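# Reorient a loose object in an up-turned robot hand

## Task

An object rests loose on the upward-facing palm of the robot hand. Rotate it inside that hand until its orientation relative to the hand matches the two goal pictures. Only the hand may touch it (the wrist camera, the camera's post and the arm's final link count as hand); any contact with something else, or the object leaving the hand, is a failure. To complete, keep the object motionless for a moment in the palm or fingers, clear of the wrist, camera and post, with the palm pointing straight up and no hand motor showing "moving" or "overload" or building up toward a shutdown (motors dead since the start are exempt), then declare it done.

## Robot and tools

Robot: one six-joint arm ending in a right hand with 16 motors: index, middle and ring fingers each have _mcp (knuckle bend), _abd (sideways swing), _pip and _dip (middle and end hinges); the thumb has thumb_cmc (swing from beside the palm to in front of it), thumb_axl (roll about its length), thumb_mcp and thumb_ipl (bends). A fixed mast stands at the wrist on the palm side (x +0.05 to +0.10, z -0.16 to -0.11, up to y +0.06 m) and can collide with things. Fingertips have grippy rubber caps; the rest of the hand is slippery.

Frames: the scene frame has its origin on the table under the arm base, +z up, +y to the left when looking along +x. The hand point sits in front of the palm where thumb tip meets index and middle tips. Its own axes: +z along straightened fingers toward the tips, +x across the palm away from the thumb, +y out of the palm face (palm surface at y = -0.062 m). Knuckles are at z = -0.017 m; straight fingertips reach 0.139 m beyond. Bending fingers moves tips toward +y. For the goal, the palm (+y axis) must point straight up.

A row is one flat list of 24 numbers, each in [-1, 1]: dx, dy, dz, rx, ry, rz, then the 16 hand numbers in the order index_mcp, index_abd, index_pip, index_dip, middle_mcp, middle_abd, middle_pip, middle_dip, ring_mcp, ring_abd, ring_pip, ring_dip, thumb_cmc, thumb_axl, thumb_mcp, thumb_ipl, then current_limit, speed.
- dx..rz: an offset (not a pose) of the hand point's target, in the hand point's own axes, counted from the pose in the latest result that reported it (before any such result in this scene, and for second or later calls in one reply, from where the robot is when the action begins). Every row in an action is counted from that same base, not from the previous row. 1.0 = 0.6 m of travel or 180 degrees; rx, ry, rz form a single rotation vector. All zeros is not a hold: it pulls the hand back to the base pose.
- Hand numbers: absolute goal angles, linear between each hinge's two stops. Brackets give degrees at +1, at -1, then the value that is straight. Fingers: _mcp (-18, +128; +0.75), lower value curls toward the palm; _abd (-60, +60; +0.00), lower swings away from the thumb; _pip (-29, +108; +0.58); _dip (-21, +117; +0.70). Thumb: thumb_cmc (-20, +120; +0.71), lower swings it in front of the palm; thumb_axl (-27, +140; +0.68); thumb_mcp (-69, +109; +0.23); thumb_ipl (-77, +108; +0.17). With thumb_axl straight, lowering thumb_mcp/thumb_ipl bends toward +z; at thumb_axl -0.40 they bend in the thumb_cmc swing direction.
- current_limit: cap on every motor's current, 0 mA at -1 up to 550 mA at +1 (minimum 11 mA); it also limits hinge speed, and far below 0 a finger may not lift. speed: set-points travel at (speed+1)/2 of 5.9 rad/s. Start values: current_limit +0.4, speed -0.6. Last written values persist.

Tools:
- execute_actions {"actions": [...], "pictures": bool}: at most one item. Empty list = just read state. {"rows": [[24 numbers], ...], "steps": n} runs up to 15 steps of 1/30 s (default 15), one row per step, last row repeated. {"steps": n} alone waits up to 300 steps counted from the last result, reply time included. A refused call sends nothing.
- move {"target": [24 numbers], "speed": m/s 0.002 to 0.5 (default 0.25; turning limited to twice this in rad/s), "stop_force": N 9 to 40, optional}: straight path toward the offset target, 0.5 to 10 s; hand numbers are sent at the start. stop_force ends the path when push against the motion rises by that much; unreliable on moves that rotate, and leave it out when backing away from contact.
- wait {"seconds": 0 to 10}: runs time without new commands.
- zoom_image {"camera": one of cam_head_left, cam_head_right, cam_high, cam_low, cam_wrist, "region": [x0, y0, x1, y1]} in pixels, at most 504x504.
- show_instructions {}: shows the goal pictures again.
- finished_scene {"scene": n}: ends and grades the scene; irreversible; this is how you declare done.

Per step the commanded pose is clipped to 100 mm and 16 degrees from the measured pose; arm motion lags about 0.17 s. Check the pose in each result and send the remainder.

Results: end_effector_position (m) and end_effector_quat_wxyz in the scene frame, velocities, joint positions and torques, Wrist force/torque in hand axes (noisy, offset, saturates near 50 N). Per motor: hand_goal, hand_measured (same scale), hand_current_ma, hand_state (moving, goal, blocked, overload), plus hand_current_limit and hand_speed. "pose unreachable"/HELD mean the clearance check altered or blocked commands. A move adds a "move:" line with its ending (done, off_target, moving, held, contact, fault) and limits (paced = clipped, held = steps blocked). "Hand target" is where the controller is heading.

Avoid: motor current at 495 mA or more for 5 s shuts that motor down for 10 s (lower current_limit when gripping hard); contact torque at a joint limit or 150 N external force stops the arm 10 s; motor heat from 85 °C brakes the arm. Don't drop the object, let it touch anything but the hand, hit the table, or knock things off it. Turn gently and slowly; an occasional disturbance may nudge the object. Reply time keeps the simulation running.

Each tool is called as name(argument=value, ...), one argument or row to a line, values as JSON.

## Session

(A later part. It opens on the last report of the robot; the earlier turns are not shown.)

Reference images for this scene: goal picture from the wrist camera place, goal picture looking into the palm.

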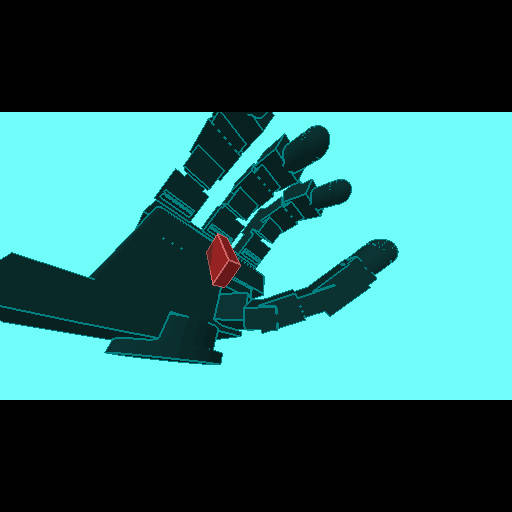

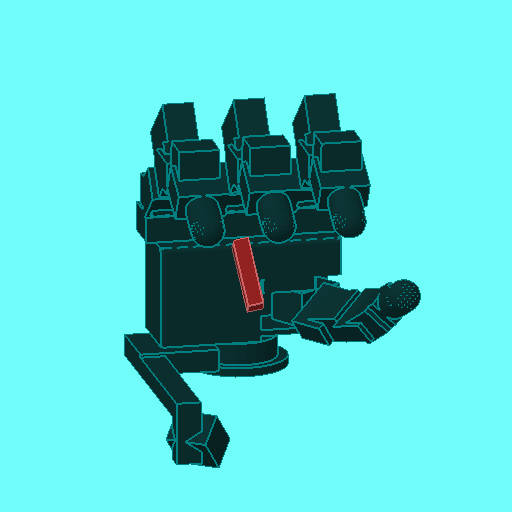

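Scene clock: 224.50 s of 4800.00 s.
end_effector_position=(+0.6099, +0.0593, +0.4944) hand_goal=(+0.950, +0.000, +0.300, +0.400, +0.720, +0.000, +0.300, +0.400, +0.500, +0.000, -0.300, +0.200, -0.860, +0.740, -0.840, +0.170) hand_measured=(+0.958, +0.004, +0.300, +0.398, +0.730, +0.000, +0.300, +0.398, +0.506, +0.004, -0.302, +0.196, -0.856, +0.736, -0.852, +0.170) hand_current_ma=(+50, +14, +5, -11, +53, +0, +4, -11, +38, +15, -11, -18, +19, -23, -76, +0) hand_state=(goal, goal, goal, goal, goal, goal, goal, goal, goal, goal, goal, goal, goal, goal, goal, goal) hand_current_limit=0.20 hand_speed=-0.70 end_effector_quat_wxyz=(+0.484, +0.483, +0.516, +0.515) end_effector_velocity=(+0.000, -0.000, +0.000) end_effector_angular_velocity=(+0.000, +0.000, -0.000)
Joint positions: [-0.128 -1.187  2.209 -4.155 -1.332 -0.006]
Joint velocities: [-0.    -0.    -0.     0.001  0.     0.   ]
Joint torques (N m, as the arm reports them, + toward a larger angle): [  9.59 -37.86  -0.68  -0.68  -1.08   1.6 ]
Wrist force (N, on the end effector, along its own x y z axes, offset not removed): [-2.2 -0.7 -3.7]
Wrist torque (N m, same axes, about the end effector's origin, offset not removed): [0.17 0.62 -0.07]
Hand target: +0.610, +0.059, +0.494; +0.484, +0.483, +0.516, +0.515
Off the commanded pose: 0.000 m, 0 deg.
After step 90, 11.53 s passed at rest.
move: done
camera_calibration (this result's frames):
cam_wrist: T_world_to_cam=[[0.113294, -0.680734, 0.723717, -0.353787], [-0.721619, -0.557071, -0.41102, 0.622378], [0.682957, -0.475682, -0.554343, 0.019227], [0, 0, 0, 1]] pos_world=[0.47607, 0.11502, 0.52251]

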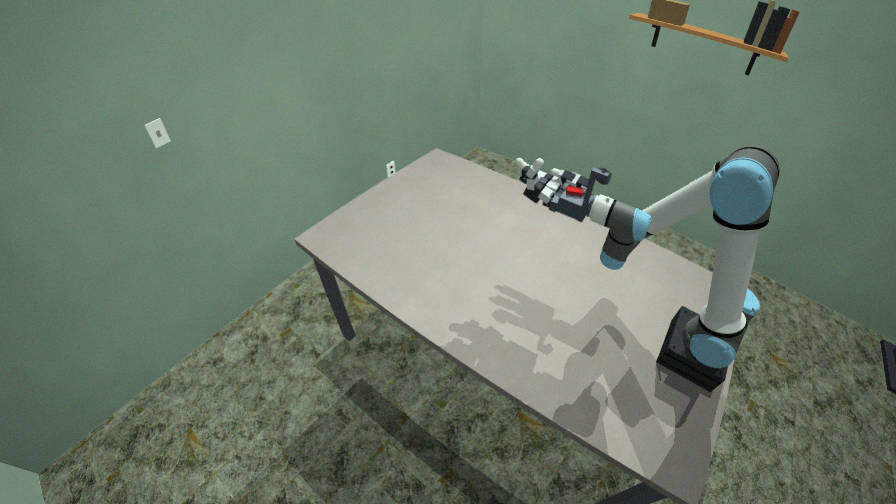

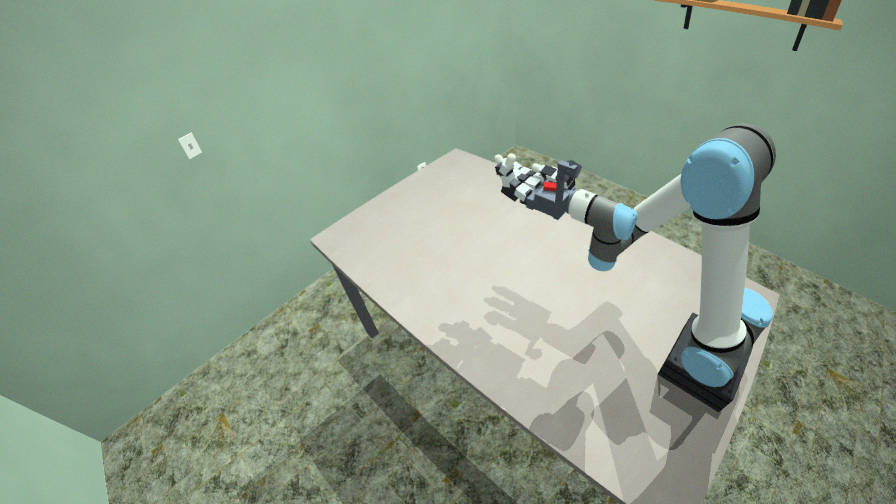

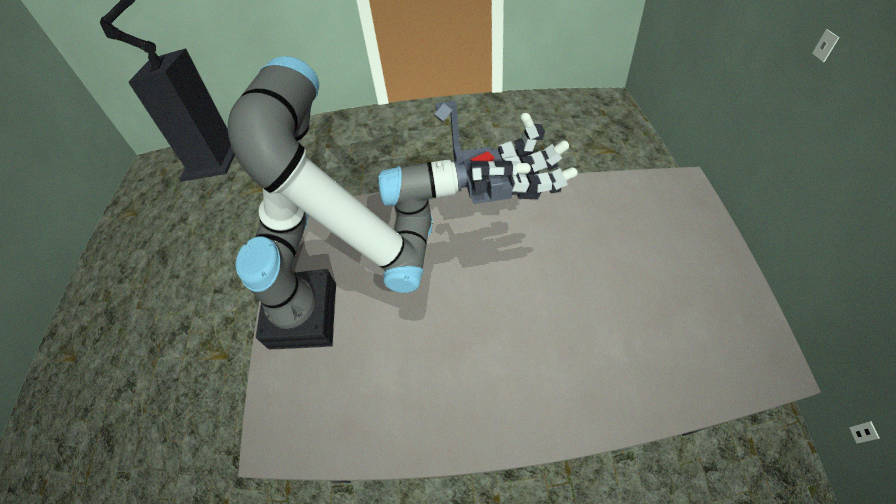

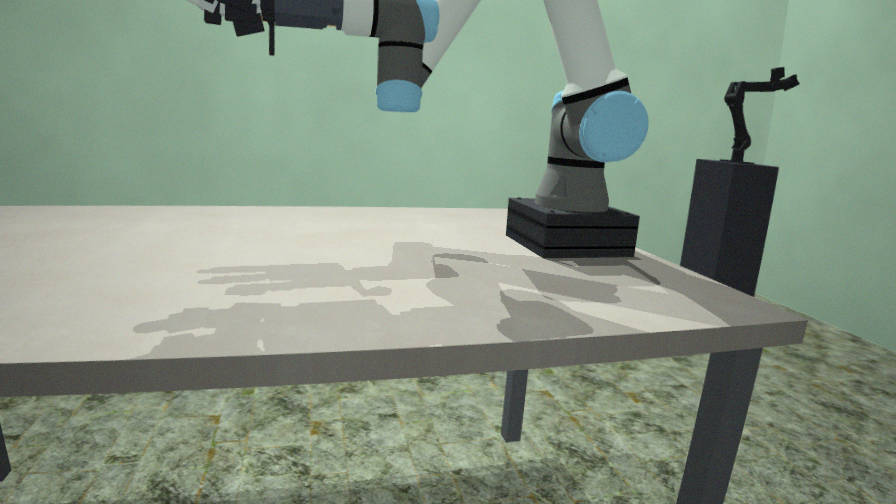

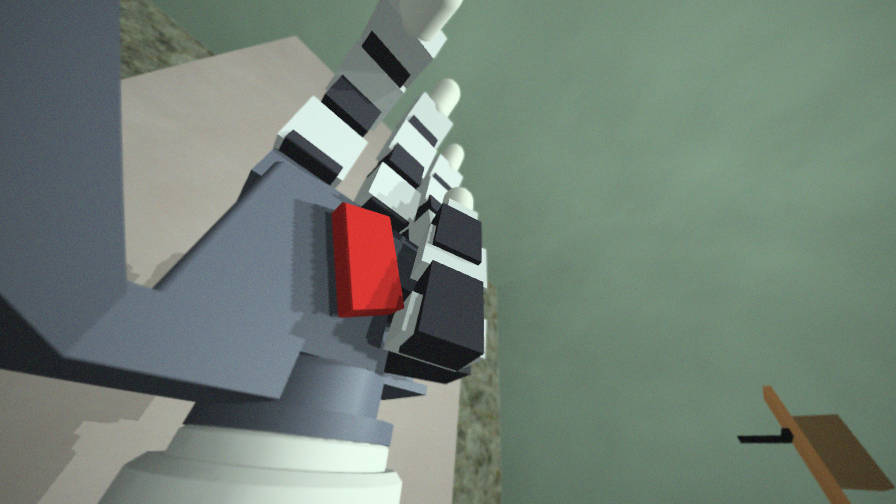

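move(
  target=[0,0,0,0,0,0, 0.95,0,0.3,0.4, -0.45,0,-0.7,0.62, 0.5,0,-0.3,0.2, -0.63,0.72,-0.87,0.17, 0.2,-0.5],
)

zoom_image(
  camera="cam_head_left",
  region=[510,125,630,245],
)

zoom_image(
  camera="cam_high",
  region=[430,90,570,230],
)

Scene clock: 240.27 s of 4800.00 s.
end_effector_position=(+0.6099, +0.0593, +0.4944) hand_goal=(+0.950, +0.000, +0.300, +0.400, -0.450, +0.000, -0.700, +0.620, +0.500, +0.000, -0.300, +0.200, -0.630, +0.720, -0.870, +0.170) hand_measured=(+0.958, +0.004, +0.300, +0.398, -0.450, +0.000, -0.700, +0.618, +0.506, +0.004, -0.302, +0.196, -0.632, +0.722, -0.874, +0.170) hand_current_ma=(+50, +14, +5, -11, +5, +0, -4, -13, +38, +15, -11, -18, -11, +7, -24, -1) hand_state=(goal, goal, goal, goal, goal, goal, goal, goal, goal, goal, goal, goal, goal, goal, goal, goal) hand_current_limit=0.20 hand_speed=-0.50 end_effector_quat_wxyz=(+0.484, +0.483, +0.516, +0.515) end_effector_velocity=(+0.000, -0.000, -0.001) end_effector_angular_velocity=(+0.000, +0.002, -0.000)
Joint positions: [-0.128 -1.187  2.209 -4.155 -1.332 -0.006]
Joint velocities: [-0.     0.     0.001  0.001  0.     0.   ]
Joint torques (N m, as the arm reports them, + toward a larger angle): [  9.87 -37.21  -0.16  -0.56  -1.07   1.63]
Wrist force (N, on the end effector, along its own x y z axes, offset not removed): [0.2 1.0 -0.7]
Wrist torque (N m, same axes, about the end effector's origin, offset not removed): [0.11 0.10 0.20]
Hand target: +0.610, +0.059, +0.494; +0.484, +0.483, +0.516, +0.515
Off the commanded pose: 0.000 m, 0 deg.
After step 90, 11.00 s passed at rest.
move: done
camera_calibration (this result's frames):
cam_wrist: T_world_to_cam=[[0.113294, -0.680734, 0.723717, -0.353787], [-0.721619, -0.557071, -0.41102, 0.622378], [0.682957, -0.475682, -0.554343, 0.0192272], [0, 0, 0, 1]] pos_world=[0.47607, 0.11502, 0.52251]

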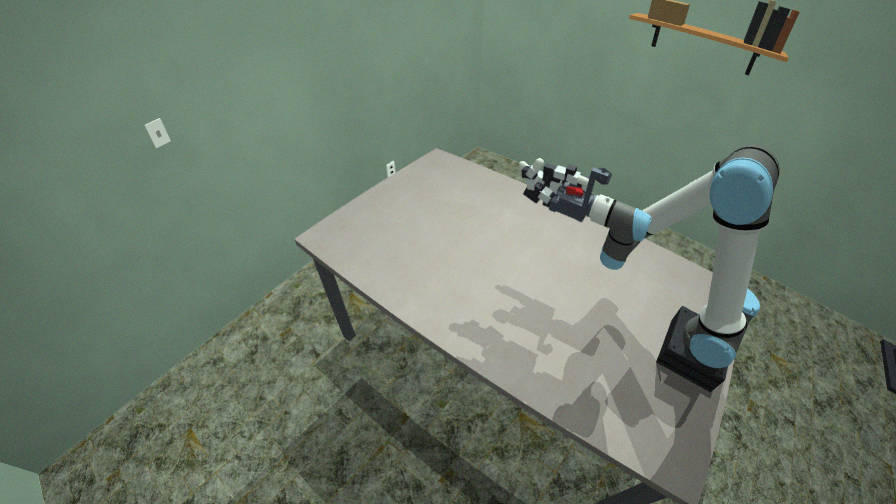

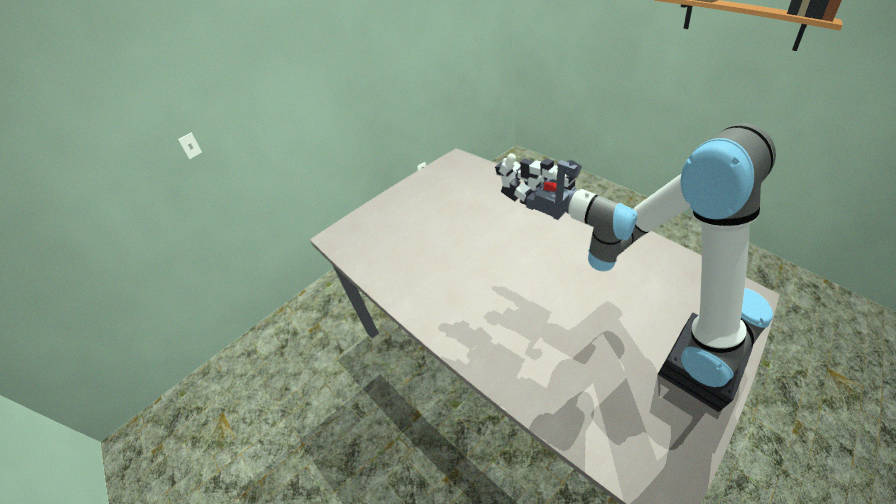

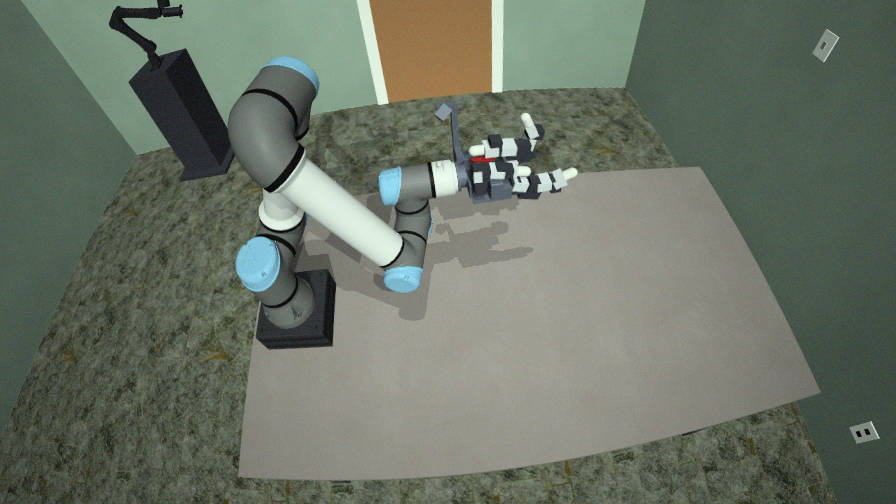

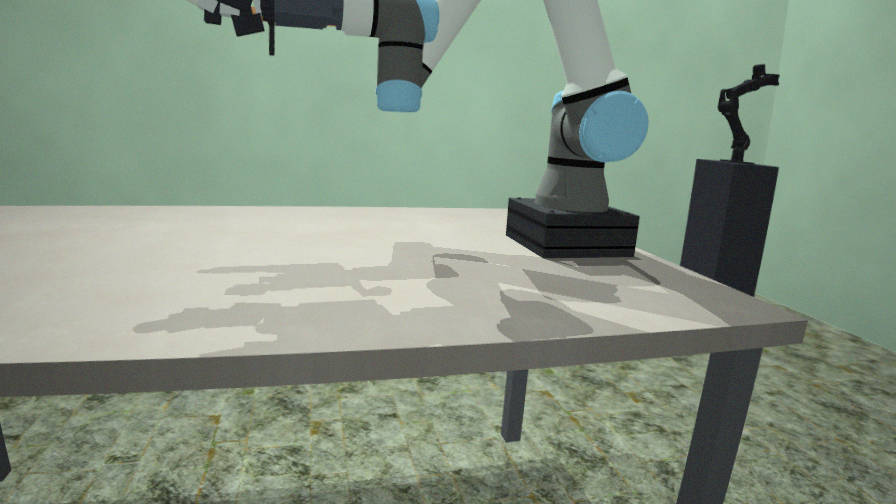

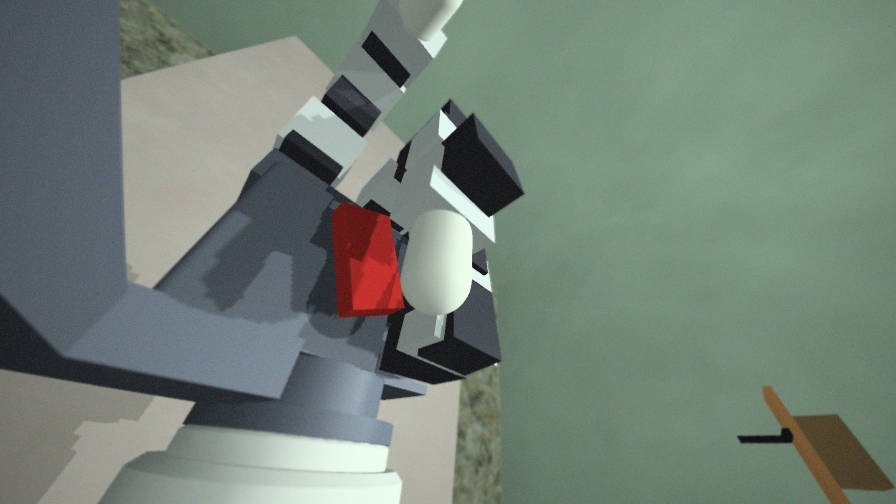

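Region (510, 125, 630, 245) of cam_head_left's 896x504 image, scaled by 4.200, with more detail than that image has.

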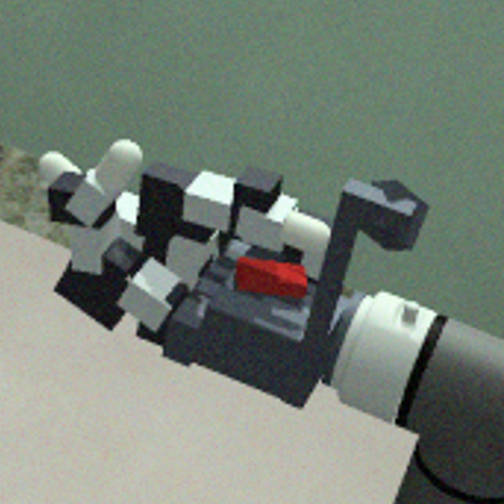

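Region (430, 90, 570, 230) of cam_high's 896x504 image, scaled by 3.600, with more detail than that image has.

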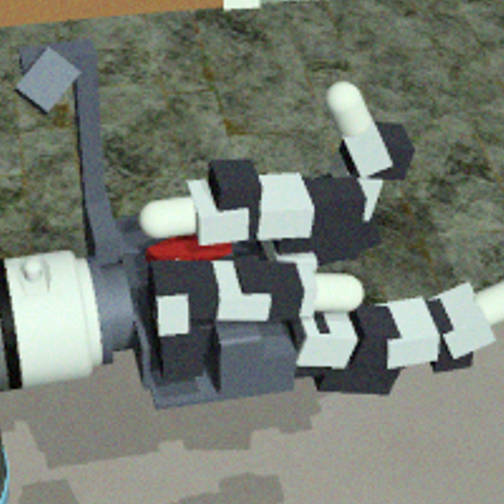

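move(
  target=[0,0,0,0,0,0.25, 0.95,0,0.3,0.4, -0.72,0.3,-0.325,0.58, 0.5,0,-0.3,0.2, -0.63,0.72,-0.87,0.17, 0.2,-0.5],
  speed=0.2,
)

zoom_image(
  camera="cam_high",
  region=[430,90,570,230],
)

Scene clock: 251.67 s of 4800.00 s.
end_effector_position=(+0.6099, +0.0593, +0.4944) hand_goal=(+0.950, +0.000, +0.300, +0.400, -0.720, +0.300, -0.324, +0.580, +0.500, +0.000, -0.300, +0.200, -0.630, +0.720, -0.870, +0.170) hand_measured=(+0.958, +0.004, +0.300, +0.398, -0.714, +0.298, -0.324, +0.578, +0.506, +0.004, -0.302, +0.196, -0.624, +0.722, -0.874, +0.170) hand_current_ma=(+50, +14, +5, -11, +28, -8, -5, -10, +38, +15, -11, -17, +27, +12, -27, -1) hand_state=(goal, goal, goal, goal, goal, goal, goal, goal, goal, goal, goal, goal, goal, goal, goal, goal) hand_current_limit=0.20 hand_speed=-0.50 end_effector_quat_wxyz=(+0.250, +0.644, +0.292, +0.661) end_effector_velocity=(-0.000, +0.000, -0.000) end_effector_angular_velocity=(+0.007, +0.001, +0.000)
Joint positions: [ 0.015 -1.266  2.157 -4.025 -1.475  0.78 ]
Joint velocities: [ 0.001 -0.001  0.     0.001 -0.001  0.007]
Joint torques (N m, as the arm reports them, + toward a larger angle): [  9.96 -39.27 -31.38   0.29  -1.13   1.54]
Wrist force (N, on the end effector, along its own x y z axes, offset not removed): [-2.0 1.2 -1.8]
Wrist torque (N m, same axes, about the end effector's origin, offset not removed): [0.35 0.53 0.10]
Hand target: +0.610, +0.059, +0.494; +0.250, +0.644, +0.292, +0.661
Off the commanded pose: 0.000 m, 0 deg.
After step 90, 6.00 s passed at rest.
move: done
camera_calibration (this result's frames):
cam_wrist: T_world_to_cam=[[0.133336, -0.990707, 0.0268609, -0.00316947], [-0.749761, -0.118558, -0.651001, 0.732182], [0.648135, 0.0666624, -0.758602, 0.10931], [0, 0, 0, 1]] pos_world=[0.478536, 0.0763793, 0.559659]

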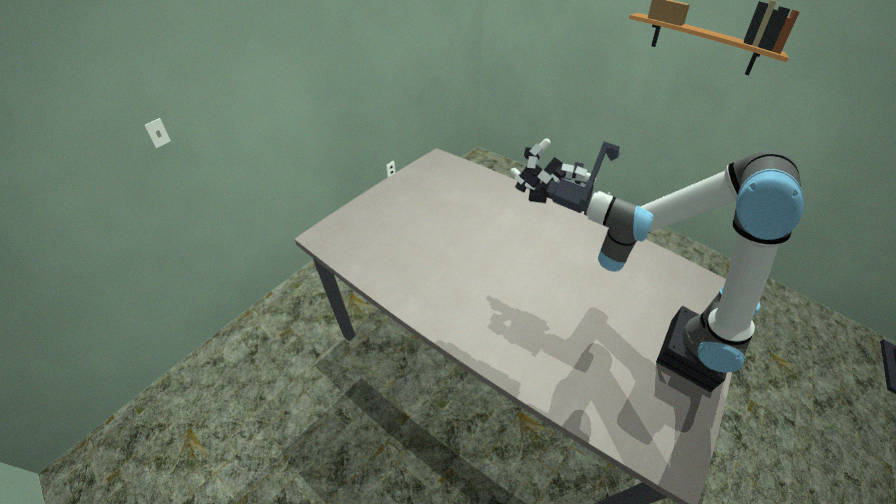

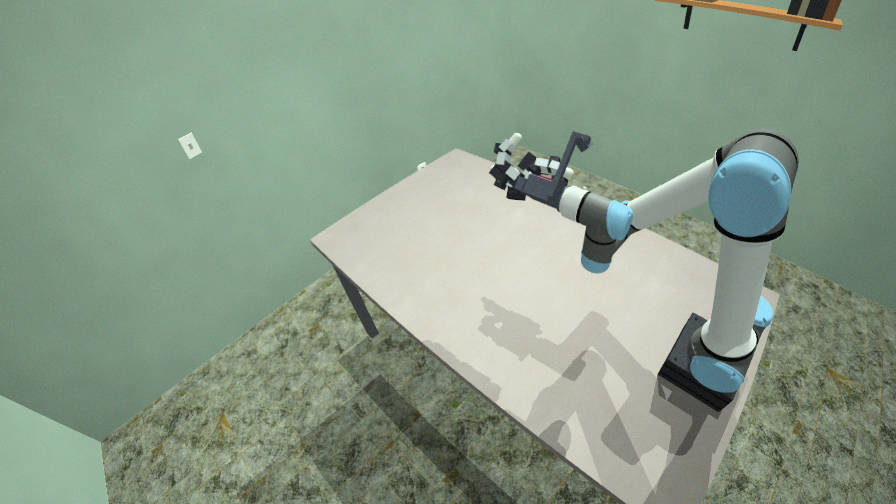

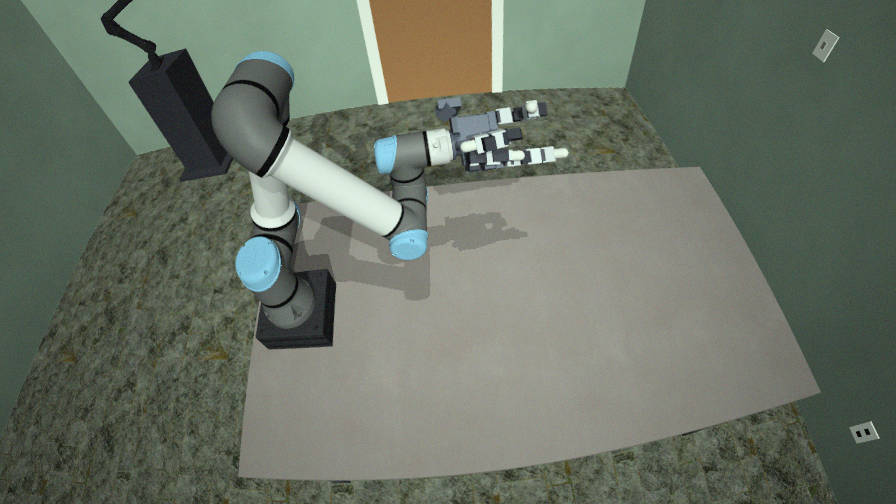

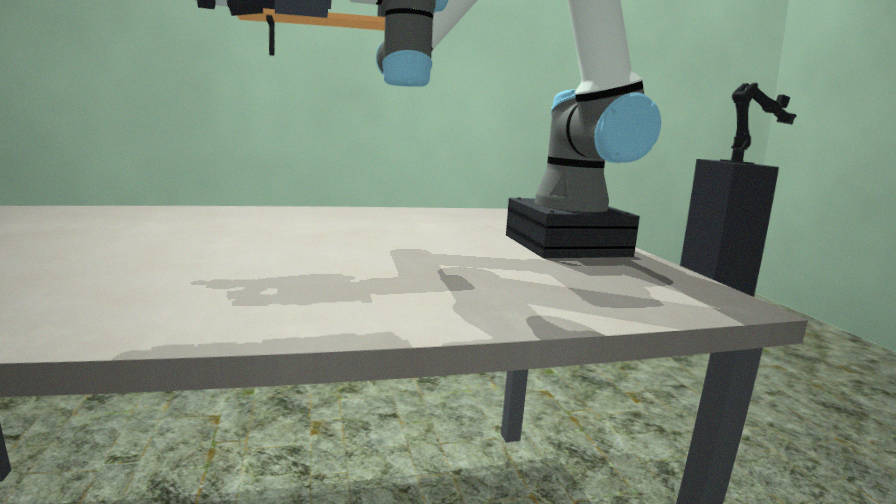

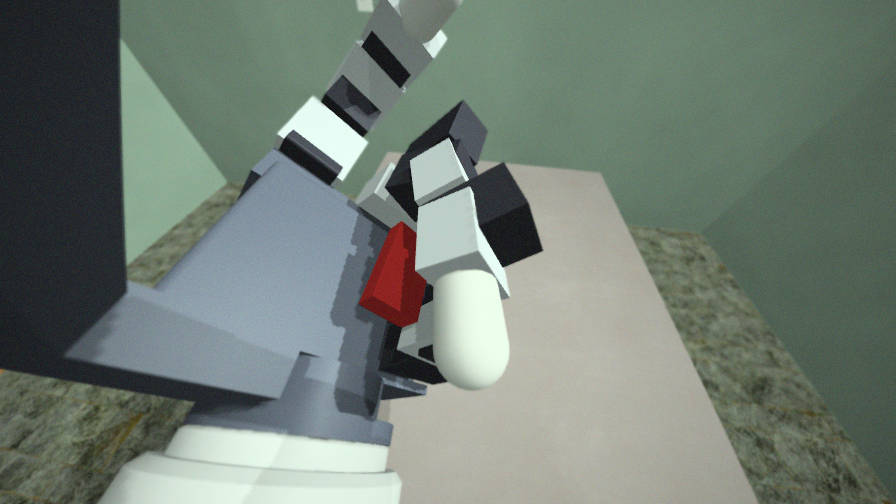

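Region (430, 90, 570, 230) of cam_high's 896x504 image, scaled by 3.600, with more detail than that image has.

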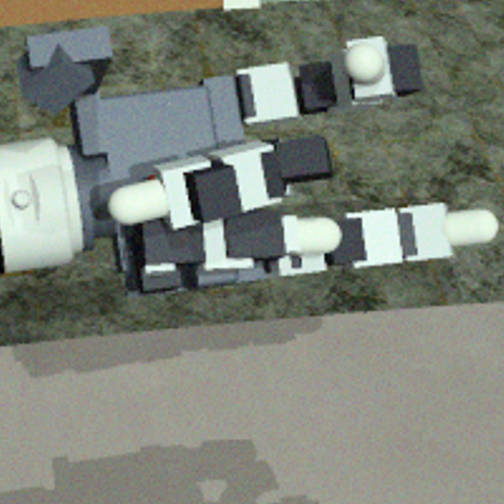

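move(
  target=[-0.1,-0.124,0,0,0,0.4, 0.95,0,0.3,0.4, -0.72,0.3,-0.325,0.58, 0.5,0,-0.3,0.2, -0.63,0.72,-0.87,0.17, 0.2,-0.5],
  speed=0.2,
)

zoom_image(
  camera="cam_wrist",
  region=[320,170,540,390],
)

Scene clock: 260.37 s of 4800.00 s.
end_effector_position=(+0.6093, +0.0692, +0.3994) hand_goal=(+0.950, +0.000, +0.300, +0.400, -0.720, +0.300, -0.324, +0.580, +0.500, +0.000, -0.300, +0.200, -0.630, +0.720, -0.870, +0.170) hand_measured=(+0.948, +0.004, +0.300, +0.398, -0.714, +0.300, -0.322, +0.578, +0.498, +0.004, -0.302, +0.198, -0.624, +0.724, -0.870, +0.170) hand_current_ma=(-14, +14, +5, -11, +28, -3, +7, -9, -9, +15, -11, -15, +27, +27, +1, -1) hand_state=(goal, goal, goal, goal, goal, goal, goal, goal, goal, goal, goal, goal, goal, goal, goal, goal) hand_current_limit=0.20 hand_speed=-0.50 end_effector_quat_wxyz=(-0.186, +0.693, -0.142, +0.682) end_effector_velocity=(-0.000, +0.000, -0.001) end_effector_angular_velocity=(+0.007, +0.002, +0.001)
Joint positions: [ 0.014 -1.283  2.152 -4.002 -1.474  2.036]
Joint velocities: [-0.001  0.001  0.001 -0.     0.002  0.007]
Joint torques (N m, as the arm reports them, + toward a larger angle): [ -9.47 -38.81  -2.68  -5.18   1.22   1.69]
Wrist force (N, on the end effector, along its own x y z axes, offset not removed): [-1.3 1.5 0.4]
Wrist torque (N m, same axes, about the end effector's origin, offset not removed): [0.24 0.46 0.28]
Hand target: +0.609, +0.069, +0.399; -0.186, +0.693, -0.142, +0.682
Off the commanded pose: 0.000 m, 0 deg.
After step 90, 2.13 s passed at rest.
move: done
camera_calibration (this result's frames):
cam_wrist: T_world_to_cam=[[0.0909364, -0.329058, -0.939921, 0.375497], [-0.792629, 0.547473, -0.268351, 0.49821], [0.602885, 0.769412, -0.211035, -0.202798], [0, 0, 0, 1]] pos_world=[0.483013, 0.00683827, 0.443836]

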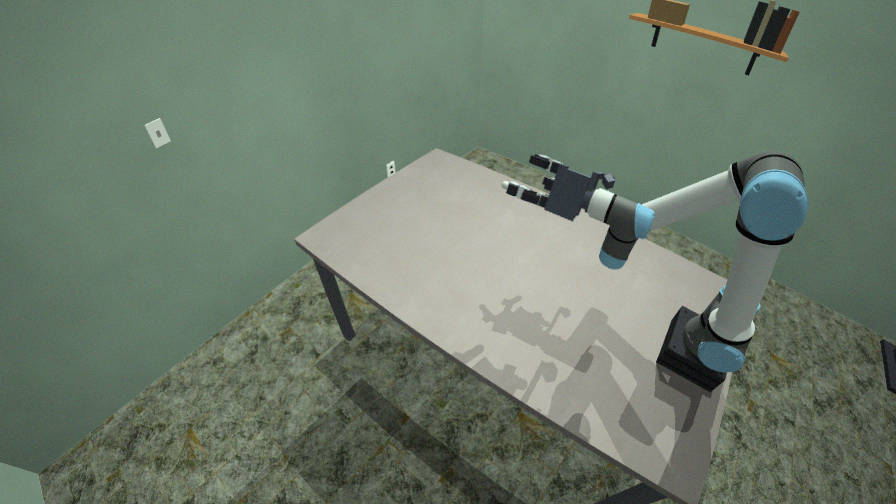

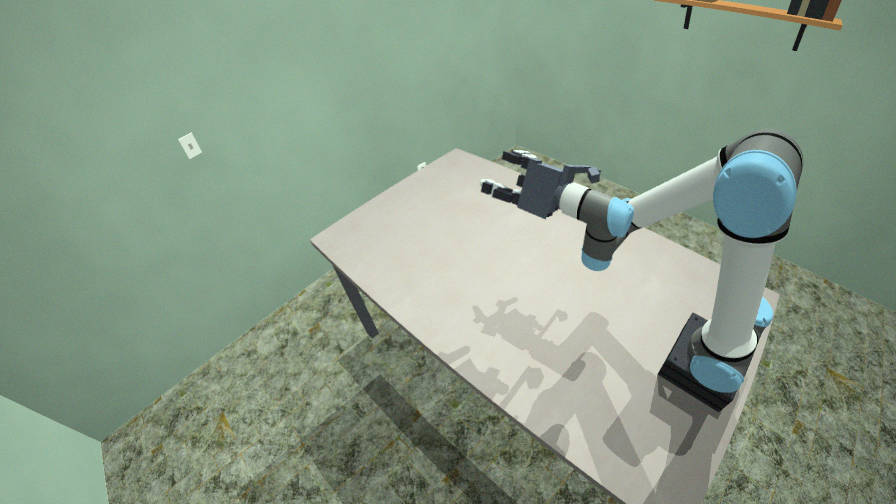

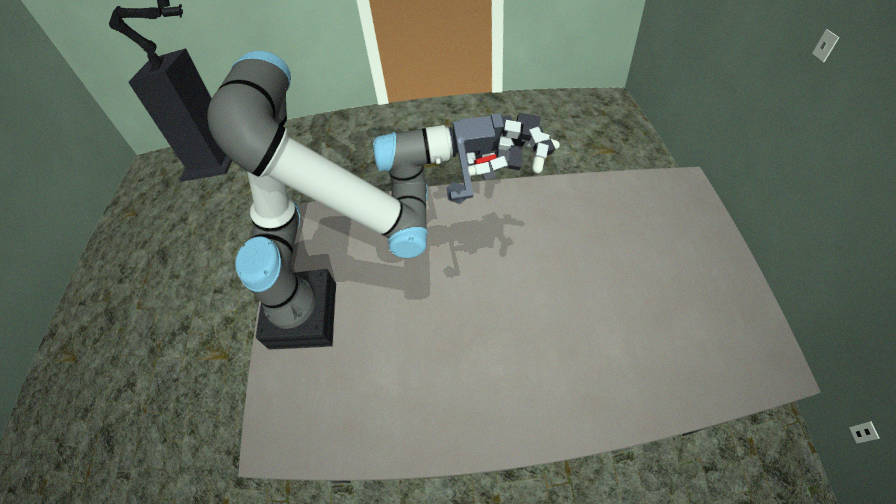

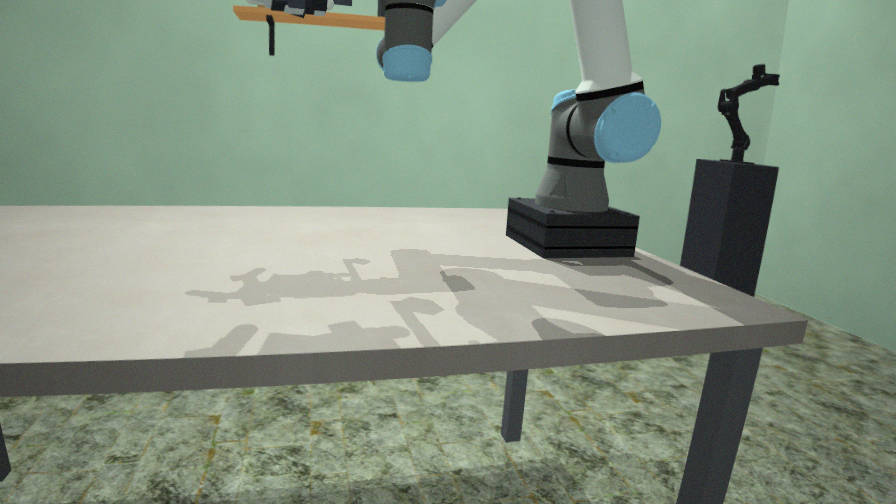

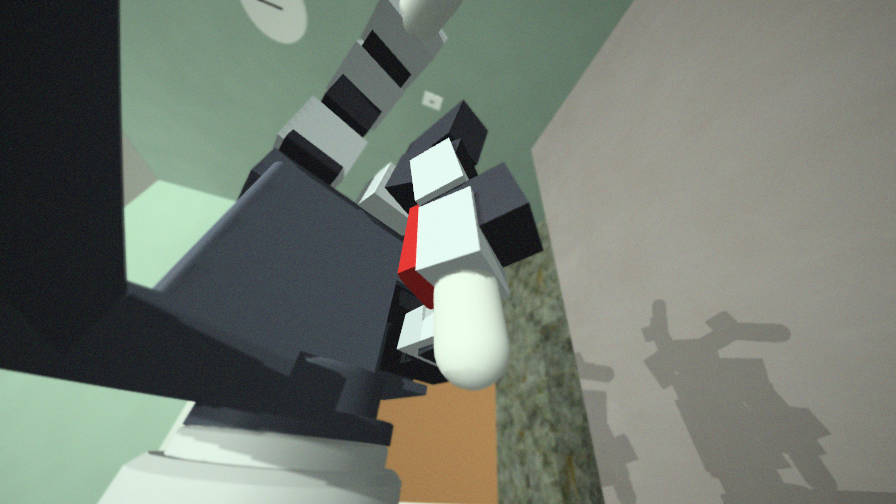

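Region (320, 170, 540, 390) of cam_wrist's 896x504 image, scaled by 2.291, with more detail than that image has.

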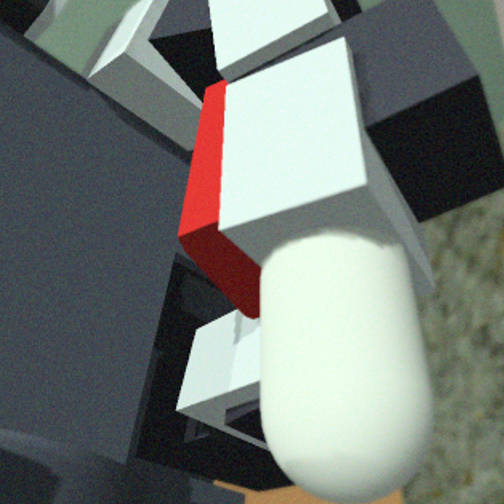

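zoom_image(
  camera="cam_high",
  region=[450,110,530,190],
)

Region (450, 110, 530, 190) of cam_high's 896x504 image, scaled by 6.300, with more detail than that image has.

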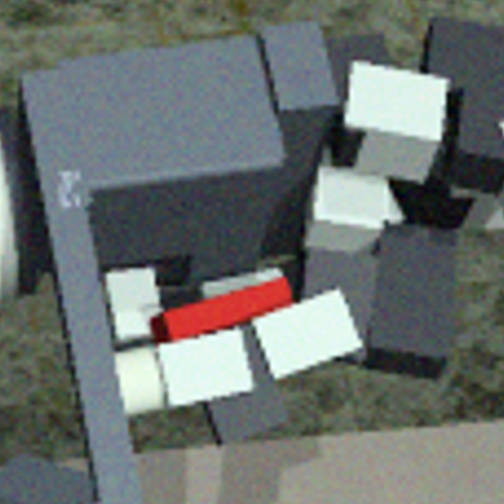

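move(
  target=[0.124,-0.031,0,0,0,-0.317, 0.95,0,0.3,0.4, -0.72,0.3,-0.325,0.58, 0.5,0,-0.3,0.2, -0.63,0.72,-0.87,0.17, 0.2,-0.5],
  speed=0.35,
)

Scene clock: 280.13 s of 4800.00 s.
end_effector_position=(+0.6104, +0.0523, +0.4742) hand_goal=(+0.950, +0.000, +0.300, +0.400, -0.720, +0.300, -0.324, +0.580, +0.500, +0.000, -0.300, +0.200, -0.630, +0.720, -0.870, +0.170) hand_measured=(+0.952, +0.004, +0.300, +0.398, -0.714, +0.300, -0.322, +0.578, +0.502, +0.004, -0.302, +0.198, -0.624, +0.724, -0.872, +0.170) hand_current_ma=(+17, +14, +5, -11, +27, +0, +7, -9, +12, +15, -11, -15, +27, +27, -7, -1) hand_state=(goal, goal, goal, goal, goal, goal, goal, goal, goal, goal, goal, goal, goal, goal, goal, goal) hand_current_limit=0.20 hand_speed=-0.50 end_effector_quat_wxyz=(+0.162, +0.676, +0.206, +0.688) end_effector_velocity=(+0.000, -0.000, -0.001) end_effector_angular_velocity=(-0.006, +0.002, +0.000)
Joint positions: [ 0.02  -1.267  2.155 -4.022 -1.48   1.041]
Joint velocities: [-0.001  0.001  0.001  0.     0.001 -0.007]
Joint torques (N m, as the arm reports them, + toward a larger angle): [ -9.11 -24.5   -2.2   -5.17   1.42  -2.22]
Wrist force (N, on the end effector, along its own x y z axes, offset not removed): [-4.6 -1.3 -2.1]
Wrist torque (N m, same axes, about the end effector's origin, offset not removed): [-0.09 0.89 -0.12]
Hand target: +0.610, +0.052, +0.474; +0.162, +0.676, +0.206, +0.688
Off the commanded pose: 0.000 m, 0 deg.
After step 90, 14.83 s passed at rest.
move: done
camera_calibration (this result's frames):
cam_wrist: T_world_to_cam=[[0.131617, -0.963985, -0.231108, 0.112358], [-0.760681, 0.0512776, -0.647098, 0.714435], [0.635643, 0.260968, -0.726535, 0.0763725], [0, 0, 0, 1]] pos_world=[0.480123, 0.0517465, 0.543763]

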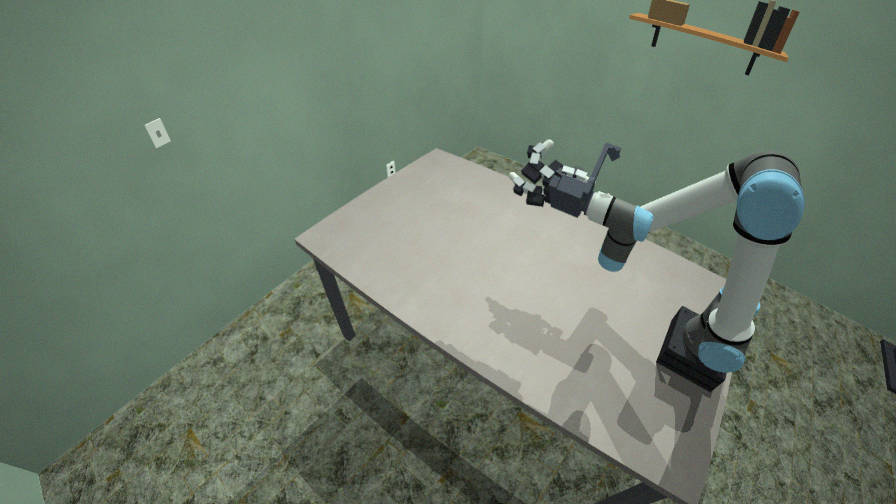

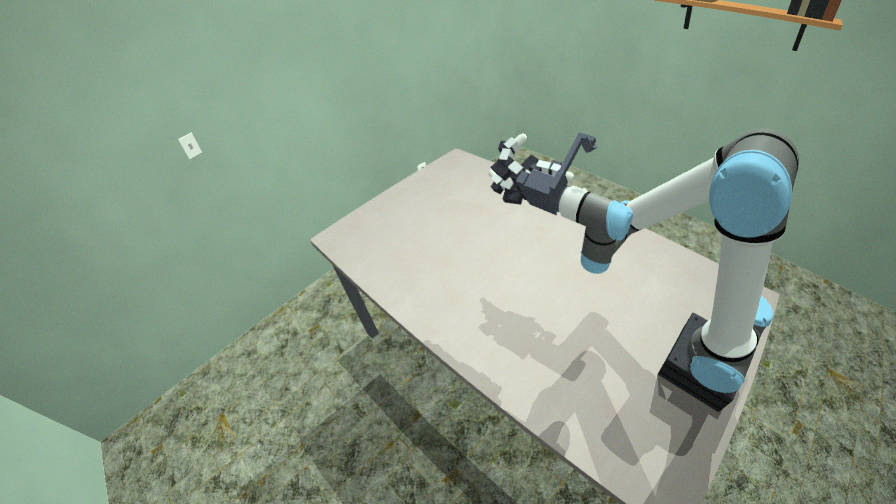

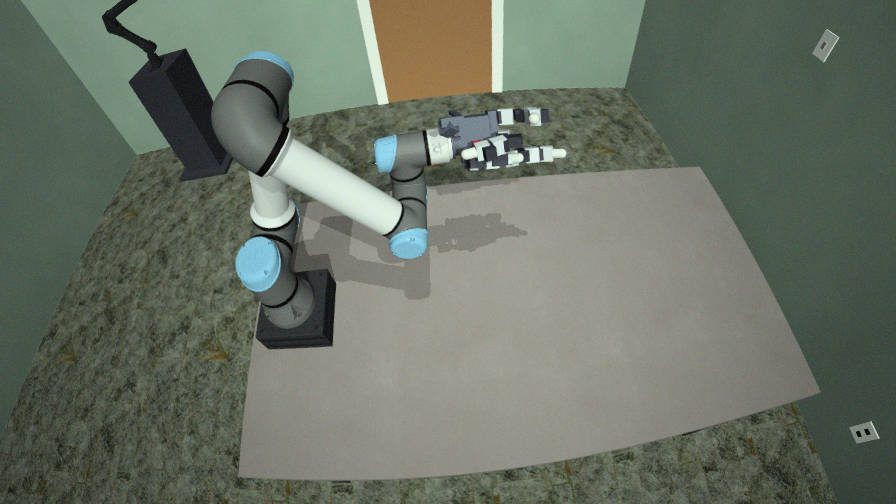

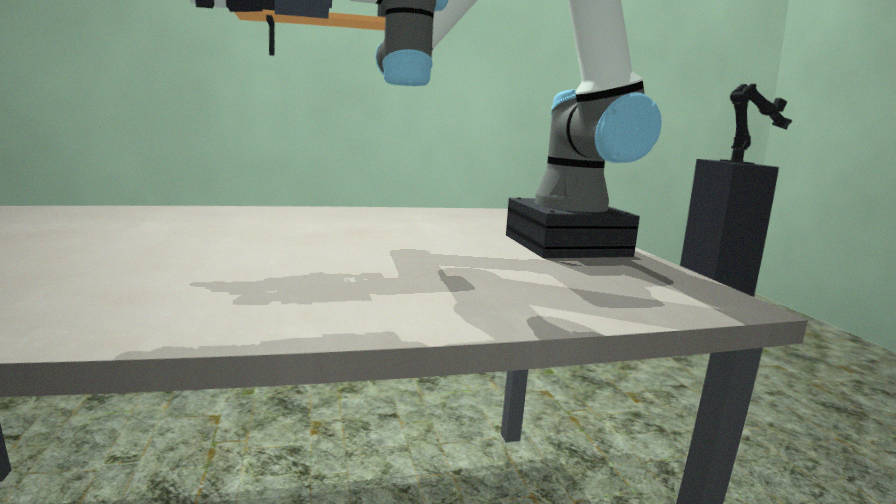

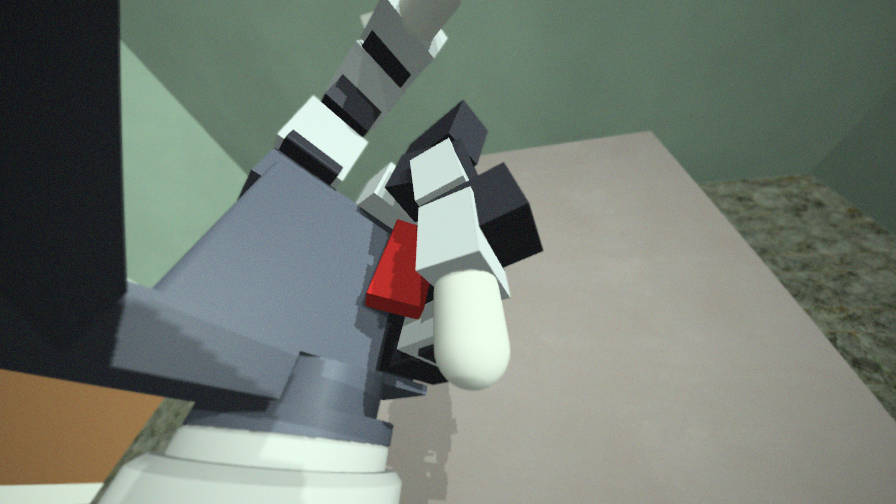

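zoom_image(
  camera="cam_wrist",
  region=[330,200,480,350],
)

Region (330, 200, 480, 350) of cam_wrist's 896x504 image, scaled by 3.360, with more detail than that image has.

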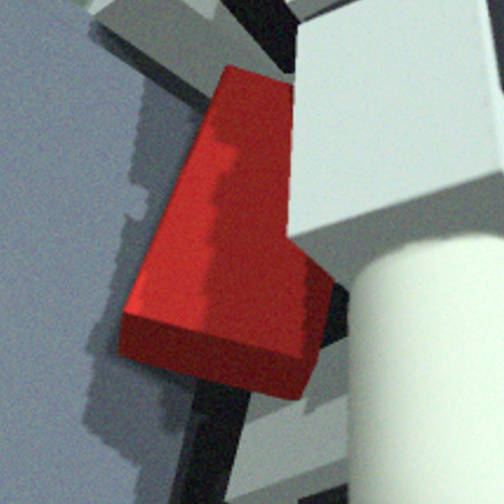

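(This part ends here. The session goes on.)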